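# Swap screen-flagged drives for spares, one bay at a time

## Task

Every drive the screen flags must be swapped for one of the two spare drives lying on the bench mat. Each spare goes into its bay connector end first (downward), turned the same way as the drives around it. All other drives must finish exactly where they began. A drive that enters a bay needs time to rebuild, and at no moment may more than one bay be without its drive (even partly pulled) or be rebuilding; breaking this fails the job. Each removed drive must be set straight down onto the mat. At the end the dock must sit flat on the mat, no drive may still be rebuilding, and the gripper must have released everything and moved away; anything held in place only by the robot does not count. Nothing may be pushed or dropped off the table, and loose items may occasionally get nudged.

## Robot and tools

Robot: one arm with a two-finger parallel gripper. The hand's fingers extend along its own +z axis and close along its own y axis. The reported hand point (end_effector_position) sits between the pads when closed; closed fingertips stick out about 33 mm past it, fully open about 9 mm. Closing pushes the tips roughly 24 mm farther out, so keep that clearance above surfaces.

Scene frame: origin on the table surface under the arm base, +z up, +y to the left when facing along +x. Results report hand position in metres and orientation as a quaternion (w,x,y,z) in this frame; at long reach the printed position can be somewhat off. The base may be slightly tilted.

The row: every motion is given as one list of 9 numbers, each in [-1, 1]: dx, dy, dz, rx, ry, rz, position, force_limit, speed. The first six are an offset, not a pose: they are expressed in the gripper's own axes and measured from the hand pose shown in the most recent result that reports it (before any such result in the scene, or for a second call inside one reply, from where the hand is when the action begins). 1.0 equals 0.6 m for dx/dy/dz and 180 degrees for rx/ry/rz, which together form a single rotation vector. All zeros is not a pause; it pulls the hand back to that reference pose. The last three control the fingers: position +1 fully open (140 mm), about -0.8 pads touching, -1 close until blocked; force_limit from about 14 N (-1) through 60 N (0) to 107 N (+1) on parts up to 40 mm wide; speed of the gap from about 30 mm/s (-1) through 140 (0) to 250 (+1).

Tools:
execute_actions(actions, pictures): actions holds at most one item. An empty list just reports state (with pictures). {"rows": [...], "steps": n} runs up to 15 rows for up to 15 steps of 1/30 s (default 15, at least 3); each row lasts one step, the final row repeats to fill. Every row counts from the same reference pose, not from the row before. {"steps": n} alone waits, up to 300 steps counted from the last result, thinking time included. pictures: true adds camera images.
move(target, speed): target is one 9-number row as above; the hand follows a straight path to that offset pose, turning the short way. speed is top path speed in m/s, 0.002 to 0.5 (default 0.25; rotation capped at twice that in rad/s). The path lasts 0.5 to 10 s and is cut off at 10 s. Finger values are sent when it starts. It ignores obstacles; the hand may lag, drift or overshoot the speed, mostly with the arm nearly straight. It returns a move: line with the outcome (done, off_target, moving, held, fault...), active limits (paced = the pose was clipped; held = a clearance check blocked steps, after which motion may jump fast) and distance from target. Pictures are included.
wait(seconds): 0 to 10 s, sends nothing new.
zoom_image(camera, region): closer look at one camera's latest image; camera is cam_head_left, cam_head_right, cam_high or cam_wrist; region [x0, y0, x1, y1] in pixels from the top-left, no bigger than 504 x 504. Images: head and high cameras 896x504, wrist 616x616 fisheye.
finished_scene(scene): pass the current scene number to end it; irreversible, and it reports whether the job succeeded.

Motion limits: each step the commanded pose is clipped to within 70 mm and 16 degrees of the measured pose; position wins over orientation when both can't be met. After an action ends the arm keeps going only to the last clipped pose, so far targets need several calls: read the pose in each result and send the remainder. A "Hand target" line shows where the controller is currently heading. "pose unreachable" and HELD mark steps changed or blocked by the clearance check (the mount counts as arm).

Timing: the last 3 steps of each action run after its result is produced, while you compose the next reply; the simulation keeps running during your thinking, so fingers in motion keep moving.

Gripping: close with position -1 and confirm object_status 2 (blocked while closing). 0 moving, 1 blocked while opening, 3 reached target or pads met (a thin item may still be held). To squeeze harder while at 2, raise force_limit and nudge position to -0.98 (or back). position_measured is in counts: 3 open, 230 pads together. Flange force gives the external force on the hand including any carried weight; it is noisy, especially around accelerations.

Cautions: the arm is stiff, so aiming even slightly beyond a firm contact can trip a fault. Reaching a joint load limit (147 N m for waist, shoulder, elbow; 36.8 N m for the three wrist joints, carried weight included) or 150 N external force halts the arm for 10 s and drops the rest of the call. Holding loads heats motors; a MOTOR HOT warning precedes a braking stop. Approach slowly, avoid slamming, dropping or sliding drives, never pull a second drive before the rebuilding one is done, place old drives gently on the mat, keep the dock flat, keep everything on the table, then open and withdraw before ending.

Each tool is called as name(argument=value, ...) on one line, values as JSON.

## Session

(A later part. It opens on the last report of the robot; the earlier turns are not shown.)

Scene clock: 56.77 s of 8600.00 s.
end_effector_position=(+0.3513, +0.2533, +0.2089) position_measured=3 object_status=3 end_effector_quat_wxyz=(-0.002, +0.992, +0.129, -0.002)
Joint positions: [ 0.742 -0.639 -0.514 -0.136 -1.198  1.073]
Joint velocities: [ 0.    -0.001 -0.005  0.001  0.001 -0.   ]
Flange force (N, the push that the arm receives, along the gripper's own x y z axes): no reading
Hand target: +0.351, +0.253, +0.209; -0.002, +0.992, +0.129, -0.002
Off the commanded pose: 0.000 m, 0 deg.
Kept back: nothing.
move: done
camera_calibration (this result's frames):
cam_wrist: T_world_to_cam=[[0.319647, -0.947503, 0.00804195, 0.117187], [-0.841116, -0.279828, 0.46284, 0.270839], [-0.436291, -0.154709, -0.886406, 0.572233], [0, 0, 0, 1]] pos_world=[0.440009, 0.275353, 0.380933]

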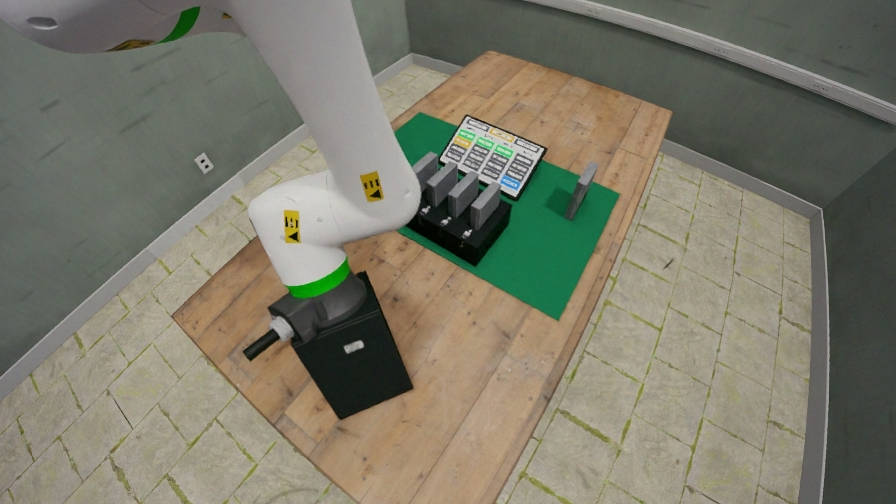

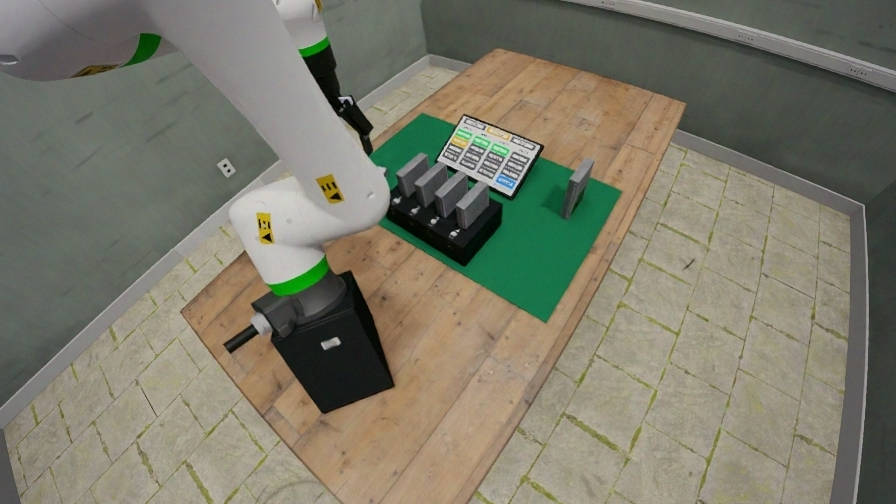

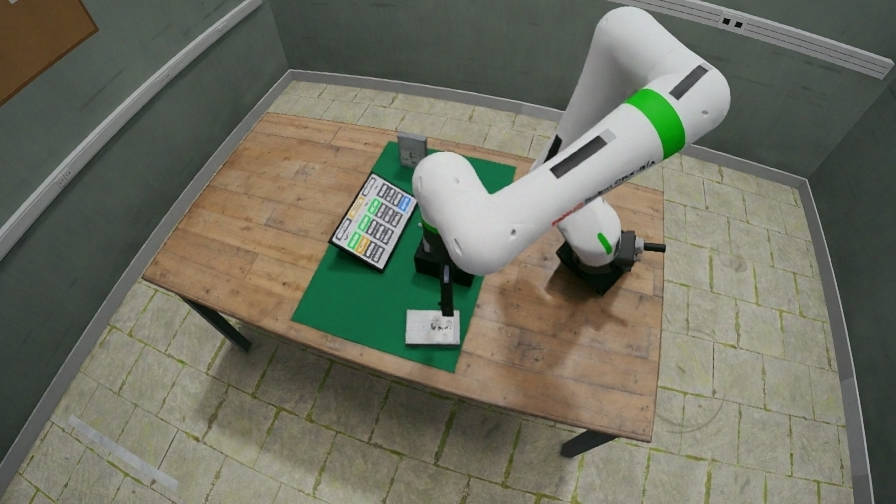

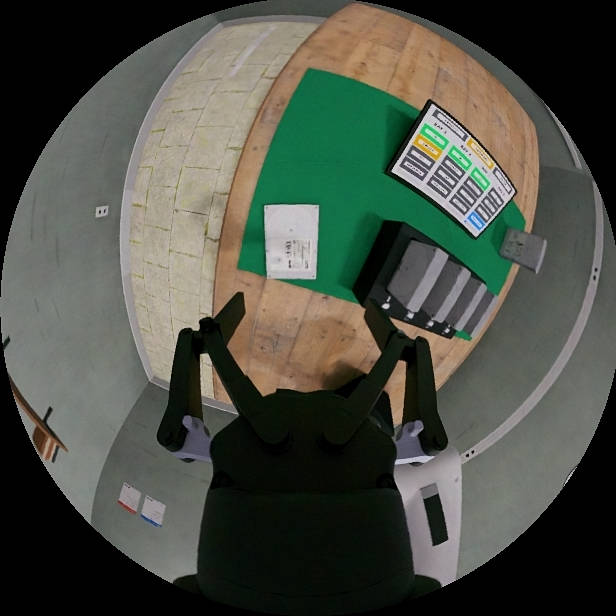

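move(target=[0.16,-0.06,0.1,0,0,-0.013,1,0.5,0], speed=0.2)

move(target=[0,0,0.13,0,-0.1667,0,1,0.5,0], speed=0.15)

Scene clock: 58.00 s of 8600.00 s.
end_effector_position=(+0.4346, +0.3127, +0.1485) position_measured=3 object_status=3 end_effector_quat_wxyz=(-0.002, +0.989, +0.149, -0.002)
Joint positions: [ 0.702 -0.302 -0.327 -0.167 -1.055  1.181]
Joint velocities: [-0.001 -0.     0.001  0.    -0.     0.002]
Flange force (N, the push that the arm receives, along the gripper's own x y z axes): [-6.0 -6.3 -1.5]
Hand target: +0.435, +0.313, +0.148; -0.002, +0.989, +0.149, -0.002
Off the commanded pose: 0.000 m, 0 deg.
Kept back: nothing.
move: done
camera_calibration (this result's frames):
cam_wrist: T_world_to_cam=[[0.357915, -0.933718, 0.00824328, 0.126385], [-0.829277, -0.313798, 0.462419, 0.391001], [-0.429182, -0.172343, -0.886623, 0.566623], [0, 0, 0, 1]] pos_world=[0.522198, 0.338356, 0.320533]

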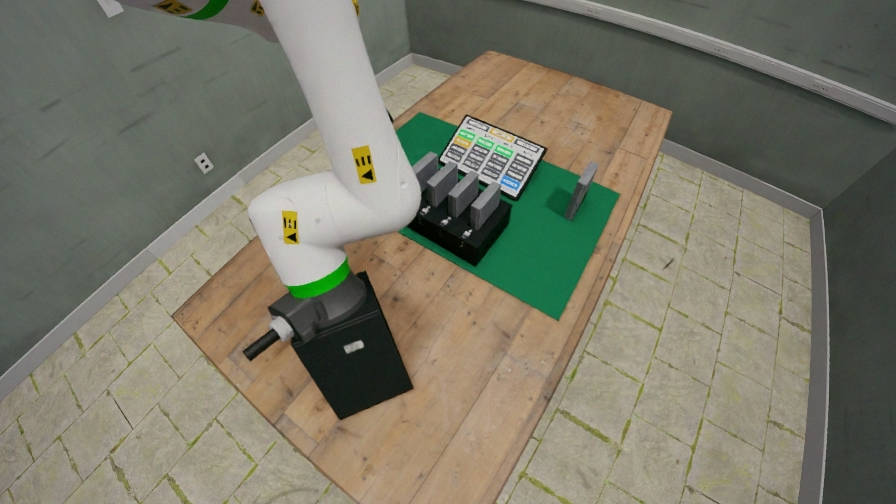

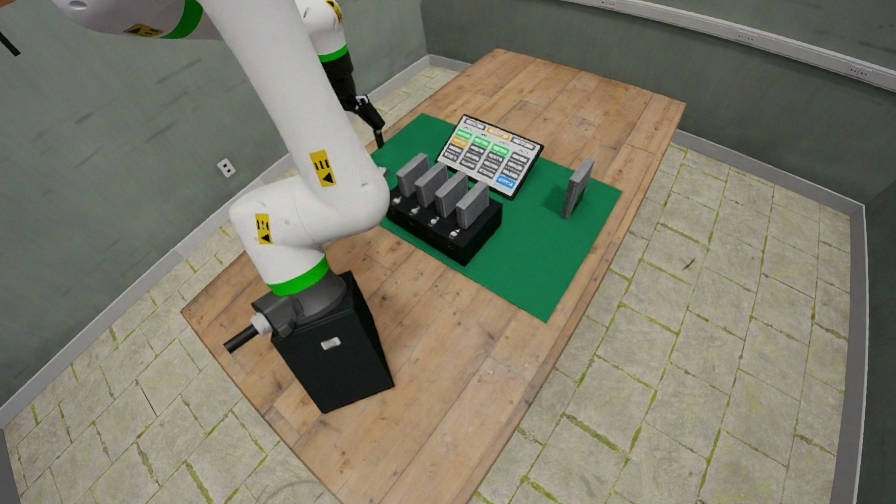

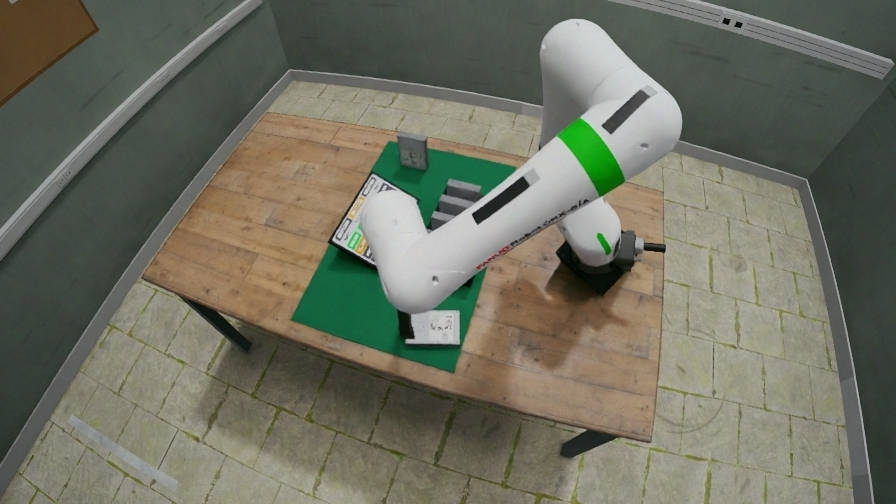

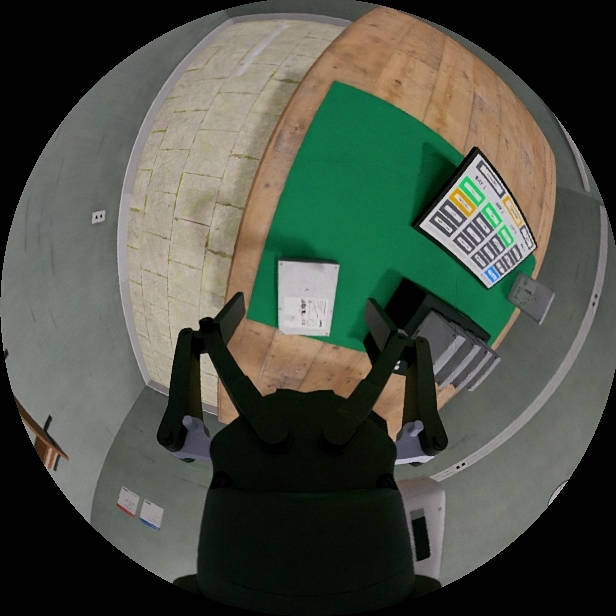

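Scene clock: 60.07 s of 8600.00 s.
end_effector_position=(+0.4342, +0.3126, +0.0700) position_measured=3 object_status=3 end_effector_quat_wxyz=(+0.038, +0.955, +0.144, -0.257)
Joint positions: [ 0.573  0.265  0.181 -0.354 -1.536  1.375]
Joint velocities: [ 0.     0.001  0.001 -0.    -0.001  0.001]
Flange force (N, the push that the arm receives, along the gripper's own x y z axes): [-8.4 -2.1 0.0]
Hand target: +0.434, +0.313, +0.070; +0.038, +0.955, +0.144, -0.257
Off the commanded pose: 0.001 m, 0 deg.
Kept back: nothing.
move: done
camera_calibration (this result's frames):
cam_wrist: T_world_to_cam=[[0.355039, -0.934511, -0.0252137, 0.130916], [-0.495286, -0.210906, 0.84274, 0.223119], [-0.792868, -0.286717, -0.53773, 0.666104], [0, 0, 0, 1]] pos_world=[0.59216, 0.360383, 0.173454]

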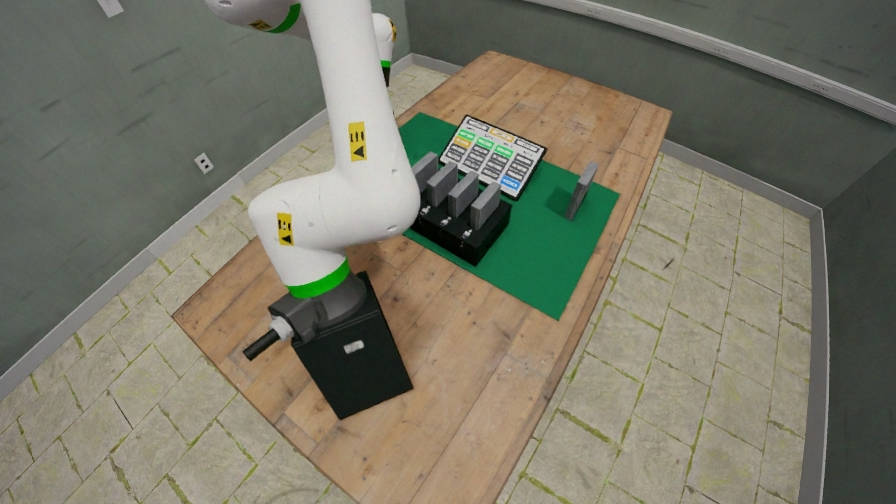

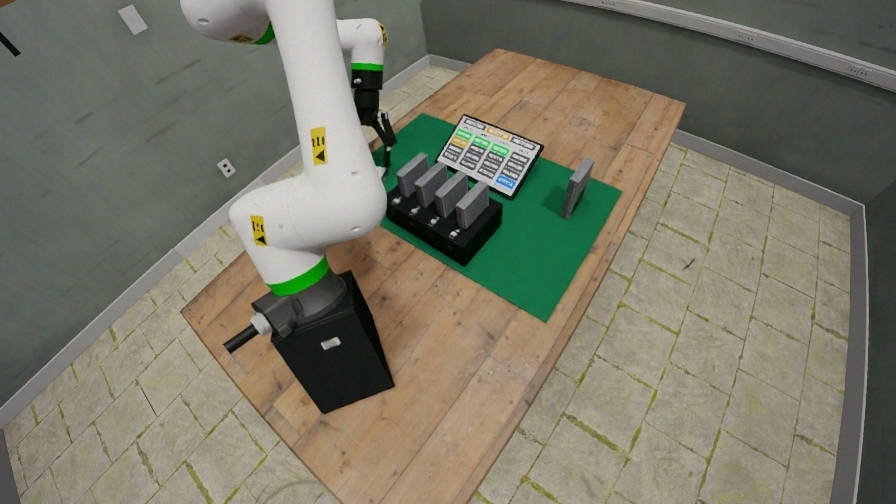

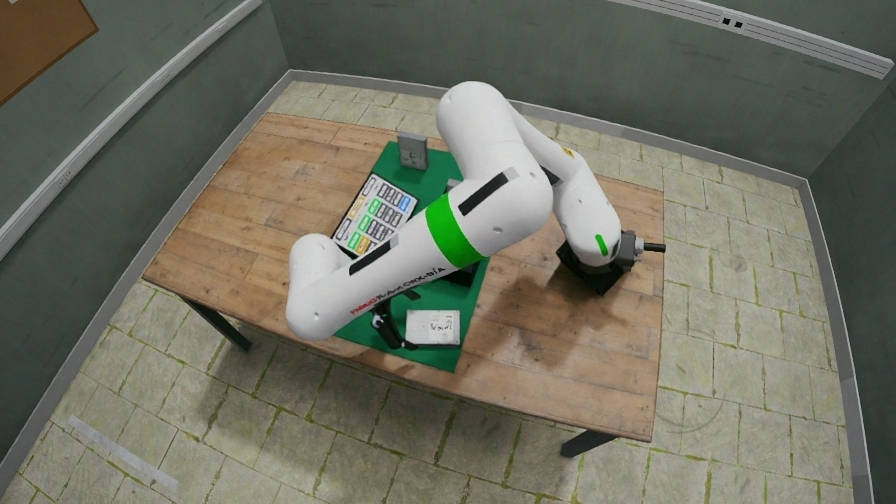

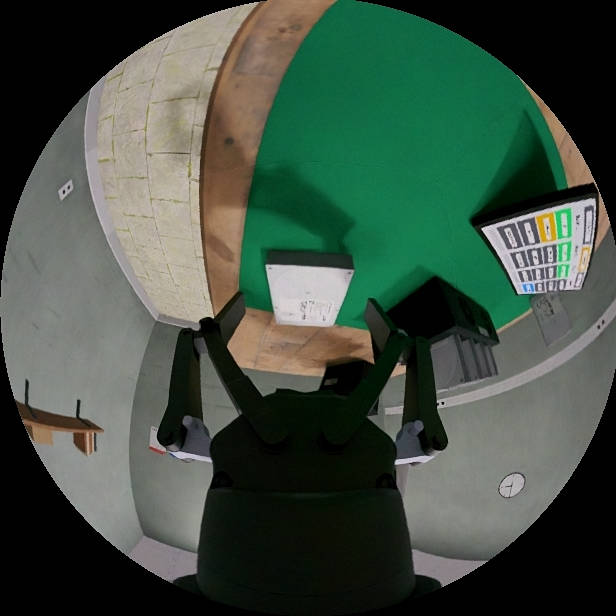

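execute_actions(actions=[])

Scene clock: 61.37 s of 8600.00 s.
end_effector_position=(+0.4342, +0.3126, +0.0700) position_measured=3 object_status=3 end_effector_quat_wxyz=(+0.038, +0.955, +0.144, -0.257)
Joint positions: [ 0.573  0.265  0.181 -0.354 -1.536  1.375]
Joint velocities: [-0.     0.001 -0.001 -0.     0.    -0.002]
Flange force (N, the push that the arm receives, along the gripper's own x y z axes): [-6.7 -2.9 -2.0]
Hand target: +0.434, +0.313, +0.070; +0.038, +0.955, +0.144, -0.257
Off the commanded pose: 0.001 m, 0 deg.
Kept back: nothing.
Steps of this call (steps 1 to 39: nothing new was sent). Readings (end_effector_position | what the end effector reports):
1: (+0.4342, +0.3126, +0.0700) | position_measured=3 object_status=3
2: (+0.4342, +0.3126, +0.0700) | position_measured=3 object_status=3
4: (+0.4342, +0.3126, +0.0700) | position_measured=3 object_status=3
8: (+0.4342, +0.3126, +0.0700) | position_measured=3 object_status=3
39: the state above
camera_calibration (this result's frames):
cam_wrist: T_world_to_cam=[[0.355025, -0.934517, -0.0251994, 0.130914], [-0.495239, -0.210868, 0.842777, 0.22311], [-0.792903, -0.286727, -0.537673, 0.666093], [0, 0, 0, 1]] pos_world=[0.592162, 0.360375, 0.173408]

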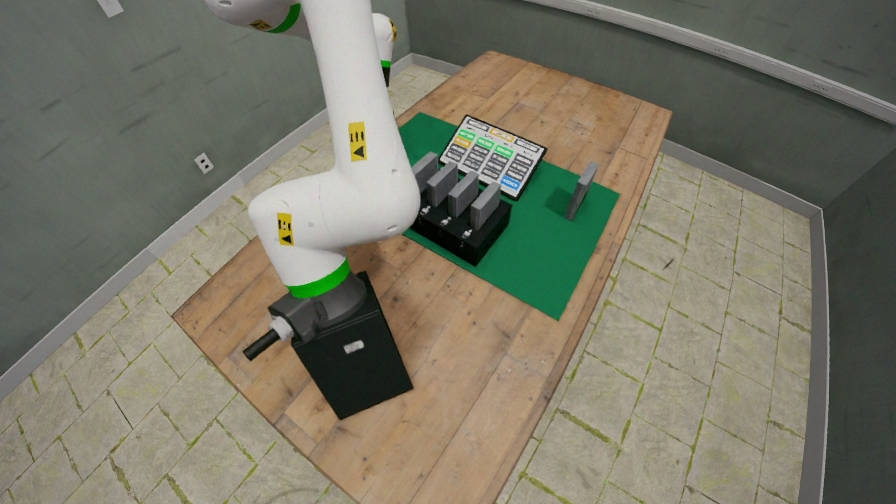

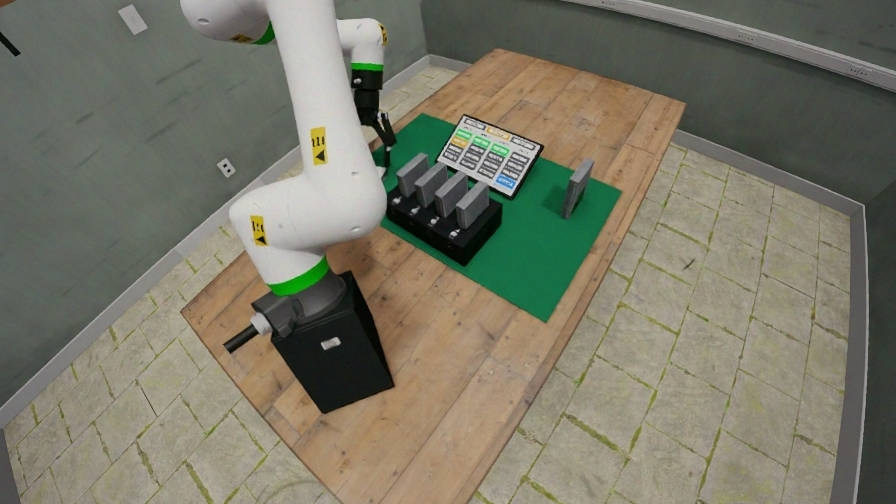

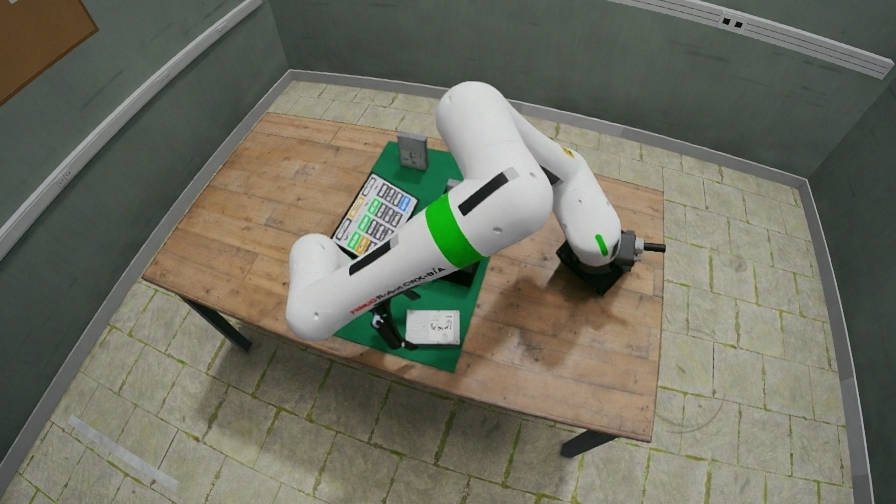

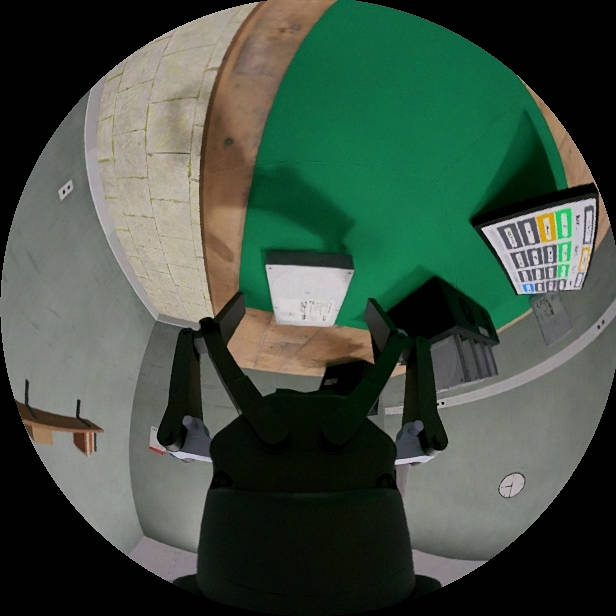

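move(target=[0.035,0.003,0.0606,0,0,0,1,0.5,0], speed=0.05)

move(target=[0,0,0,0,0,0,-1,0.5,-0.5])

move(target=[-0.17,0,-0.29,0,0.1667,0,-1,0.5,-0.5], speed=0.15)

Scene clock: 62.70 s of 8600.00 s.
end_effector_position=(+0.4345, +0.3108, +0.0280) position_measured=3 object_status=3 end_effector_quat_wxyz=(+0.038, +0.955, +0.144, -0.257)
Joint positions: [ 0.585  0.326  0.171 -0.356 -1.465  1.388]
Joint velocities: [ 0.001 -0.001 -0.     0.     0.001 -0.   ]
Flange force (N, the push that the arm receives, along the gripper's own x y z axes): [-9.7 -0.4 -0.6]
Hand target: +0.435, +0.311, +0.028; +0.038, +0.955, +0.144, -0.257
Off the commanded pose: 0.000 m, 0 deg.
Kept back: nothing.
move: done
camera_calibration (this result's frames):
cam_wrist: T_world_to_cam=[[0.354912, -0.934561, -0.0251446, 0.128159], [-0.495263, -0.210758, 0.84279, 0.258237], [-0.792939, -0.286663, -0.537655, 0.643231], [0, 0, 0, 1]] pos_world=[0.592453, 0.358588, 0.131419]

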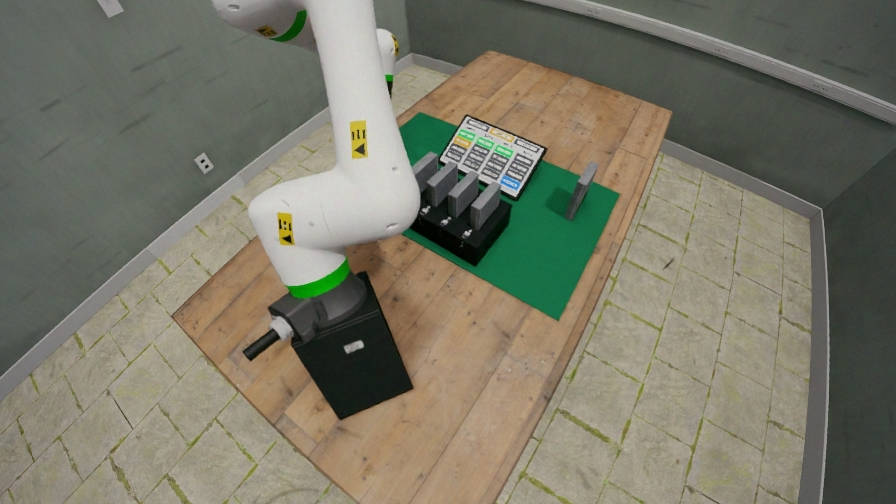

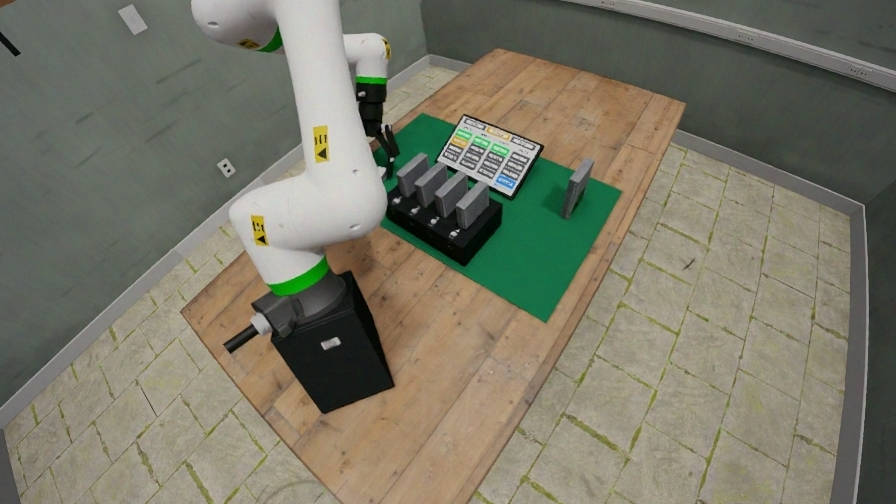

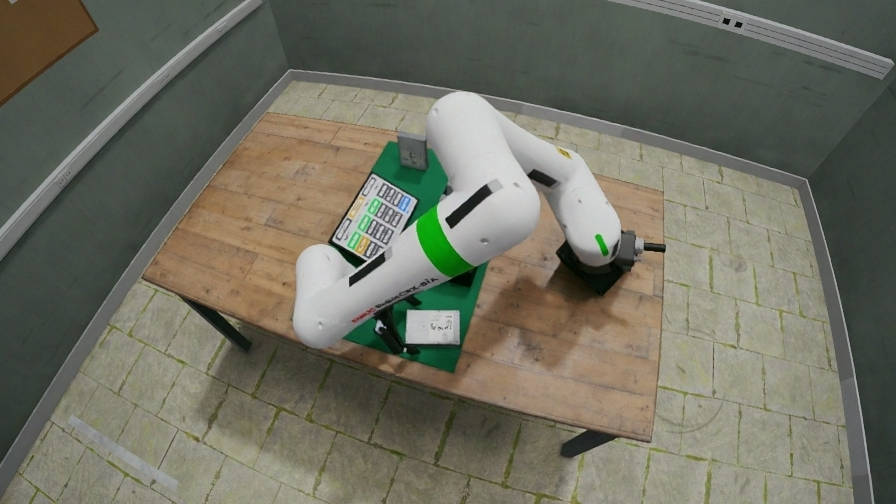

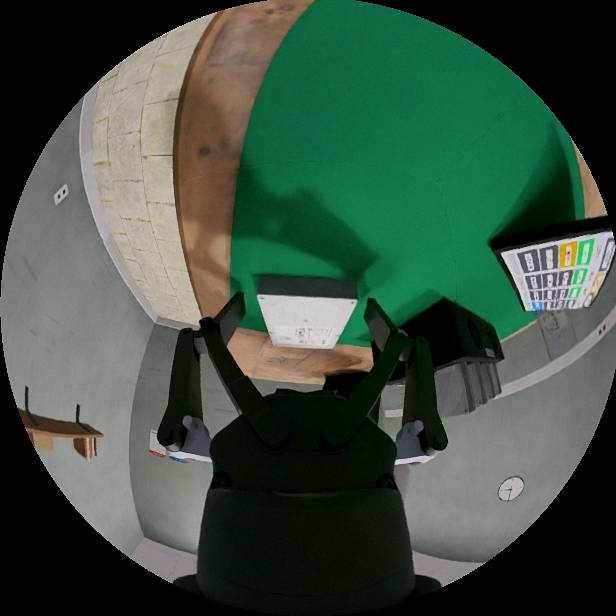

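Scene clock: 63.50 s of 8600.00 s.
end_effector_position=(+0.4345, +0.3109, +0.0280) position_measured=79 object_status=2 end_effector_quat_wxyz=(+0.038, +0.955, +0.144, -0.257)
Joint positions: [ 0.585  0.326  0.171 -0.356 -1.465  1.388]
Joint velocities: [ 0.     0.001 -0.     0.    -0.001 -0.001]
Flange force (N, the push that the arm receives, along the gripper's own x y z axes): [-16.0 -2.9 -34.3]
Hand target: +0.434, +0.311, +0.028; +0.038, +0.955, +0.144, -0.257
Off the commanded pose: 0.000 m, 0 deg.
Kept back: nothing.
move: done
camera_calibration (this result's frames):
cam_wrist: T_world_to_cam=[[0.354941, -0.934549, -0.0251848, 0.128167], [-0.495345, -0.210842, 0.842721, 0.258271], [-0.792875, -0.286641, -0.53776, 0.643259], [0, 0, 0, 1]] pos_world=[0.592465, 0.358618, 0.131497]

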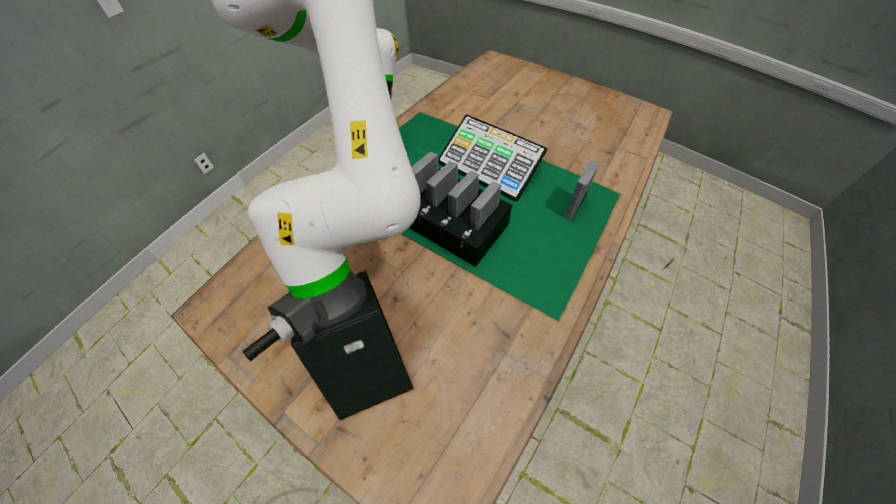

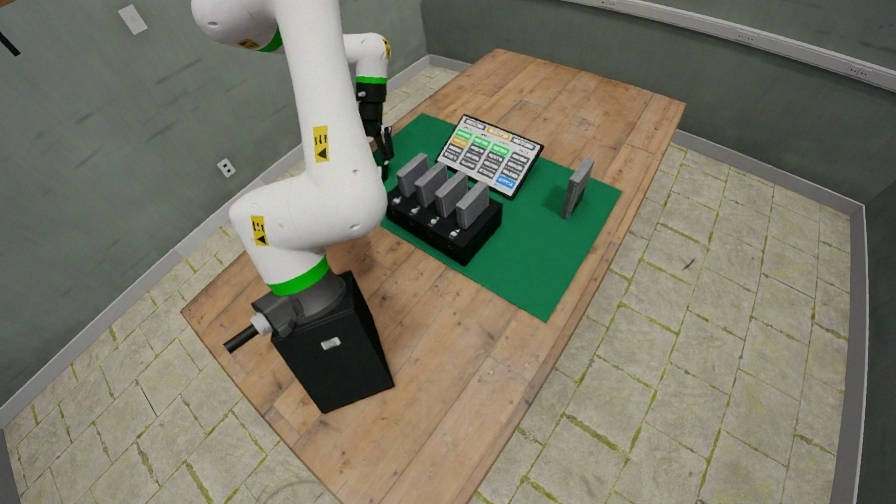

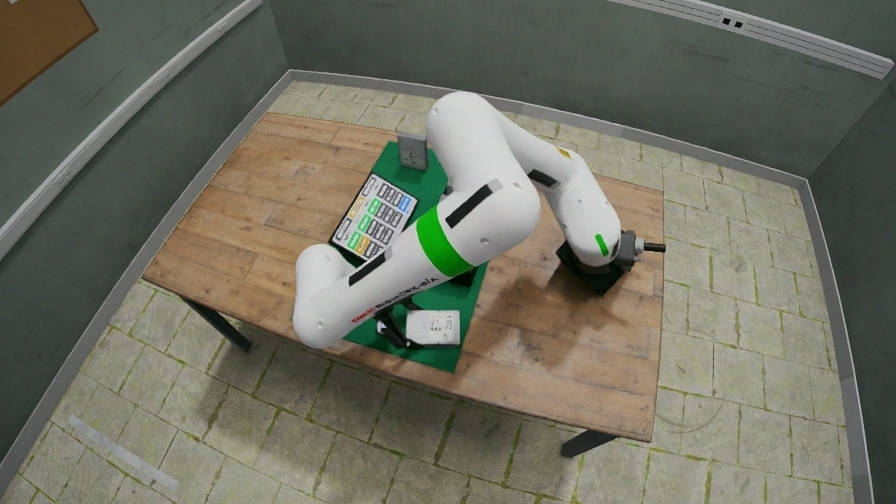

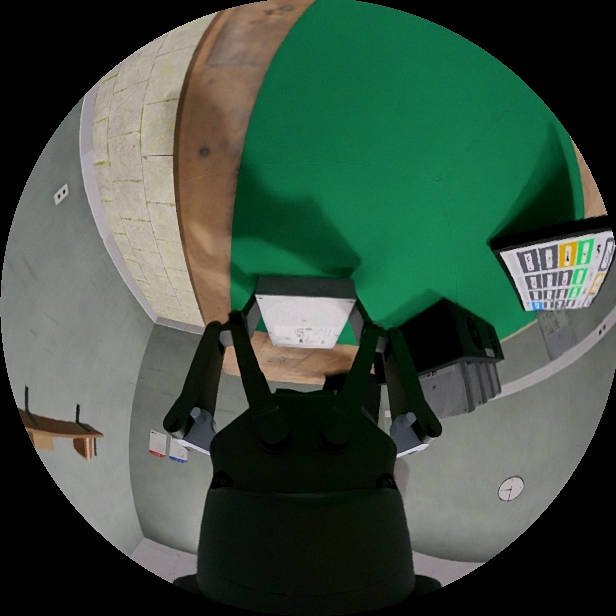

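Scene clock: 65.60 s of 8600.00 s.
end_effector_position=(+0.4343, +0.3107, +0.2302) position_measured=79 object_status=2 end_effector_quat_wxyz=(-0.002, +0.989, +0.149, -0.002)
Joint positions: [ 0.655 -0.385 -0.217 -0.177 -1.253  1.197]
Joint velocities: [ 0.    -0.001 -0.002  0.    -0.     0.   ]
Flange force (N, the push that the arm receives, along the gripper's own x y z axes): [-1.4 -6.3 5.1]
Hand target: +0.434, +0.311, +0.230; -0.002, +0.989, +0.149, -0.002
Off the commanded pose: 0.001 m, 0 deg.
Kept back: nothing.
move: done
camera_calibration (this result's frames):
cam_wrist: T_world_to_cam=[[0.358222, -0.9336, 0.00822259, 0.123774], [-0.829191, -0.314088, 0.462375, 0.352405], [-0.429091, -0.172451, -0.886646, 0.63861], [0, 0, 0, 1]] pos_world=[0.521894, 0.336371, 0.40226]

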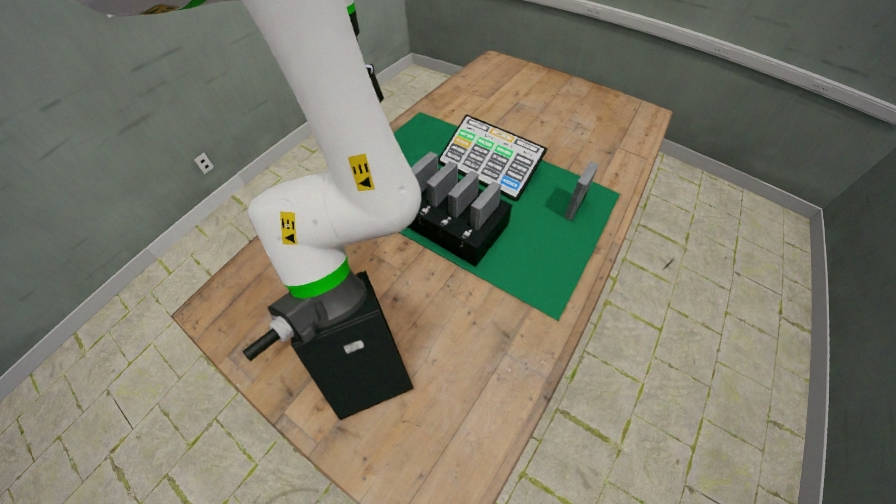

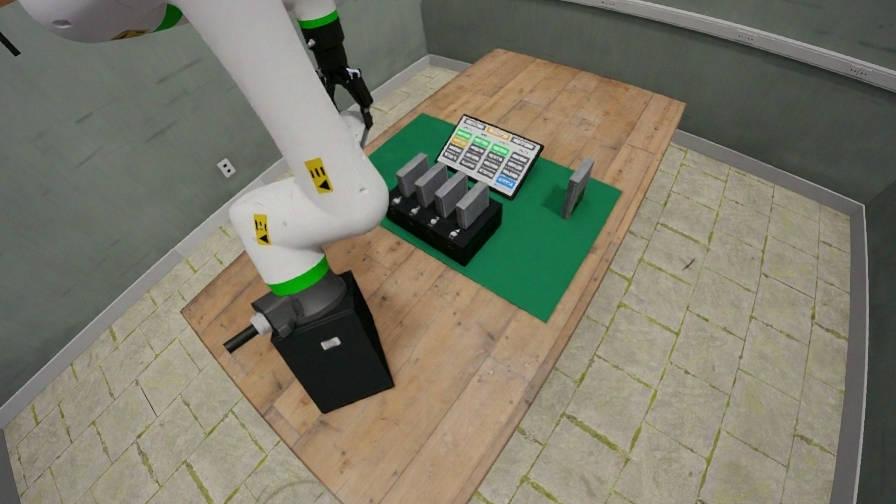

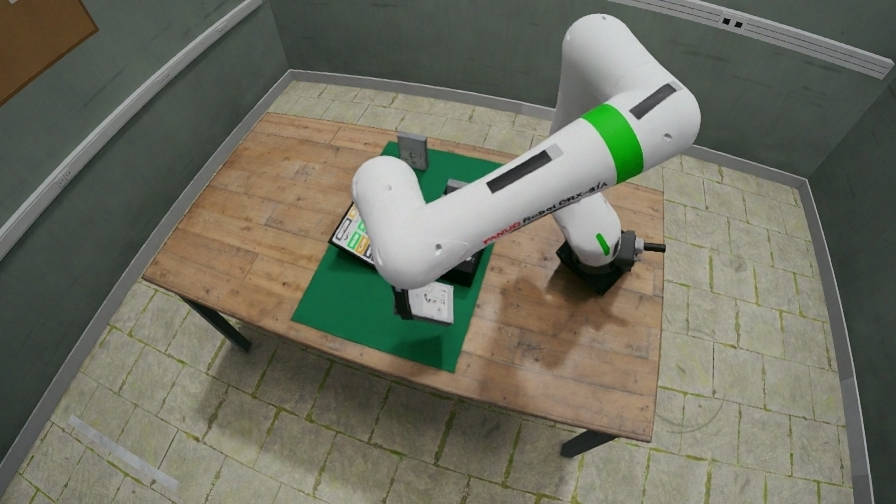

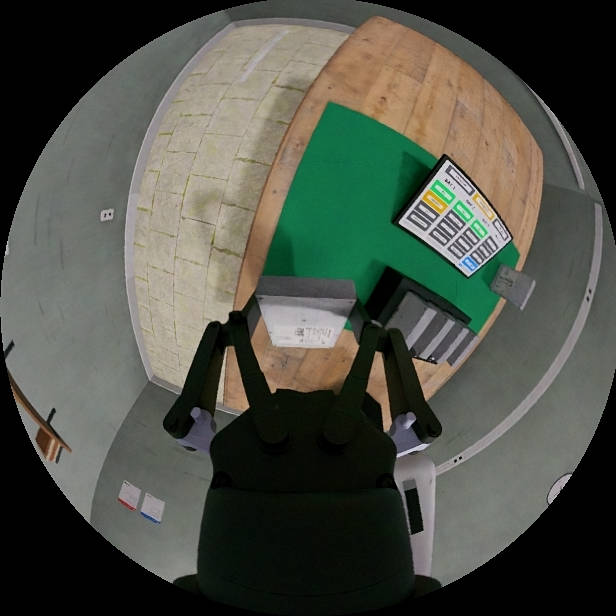

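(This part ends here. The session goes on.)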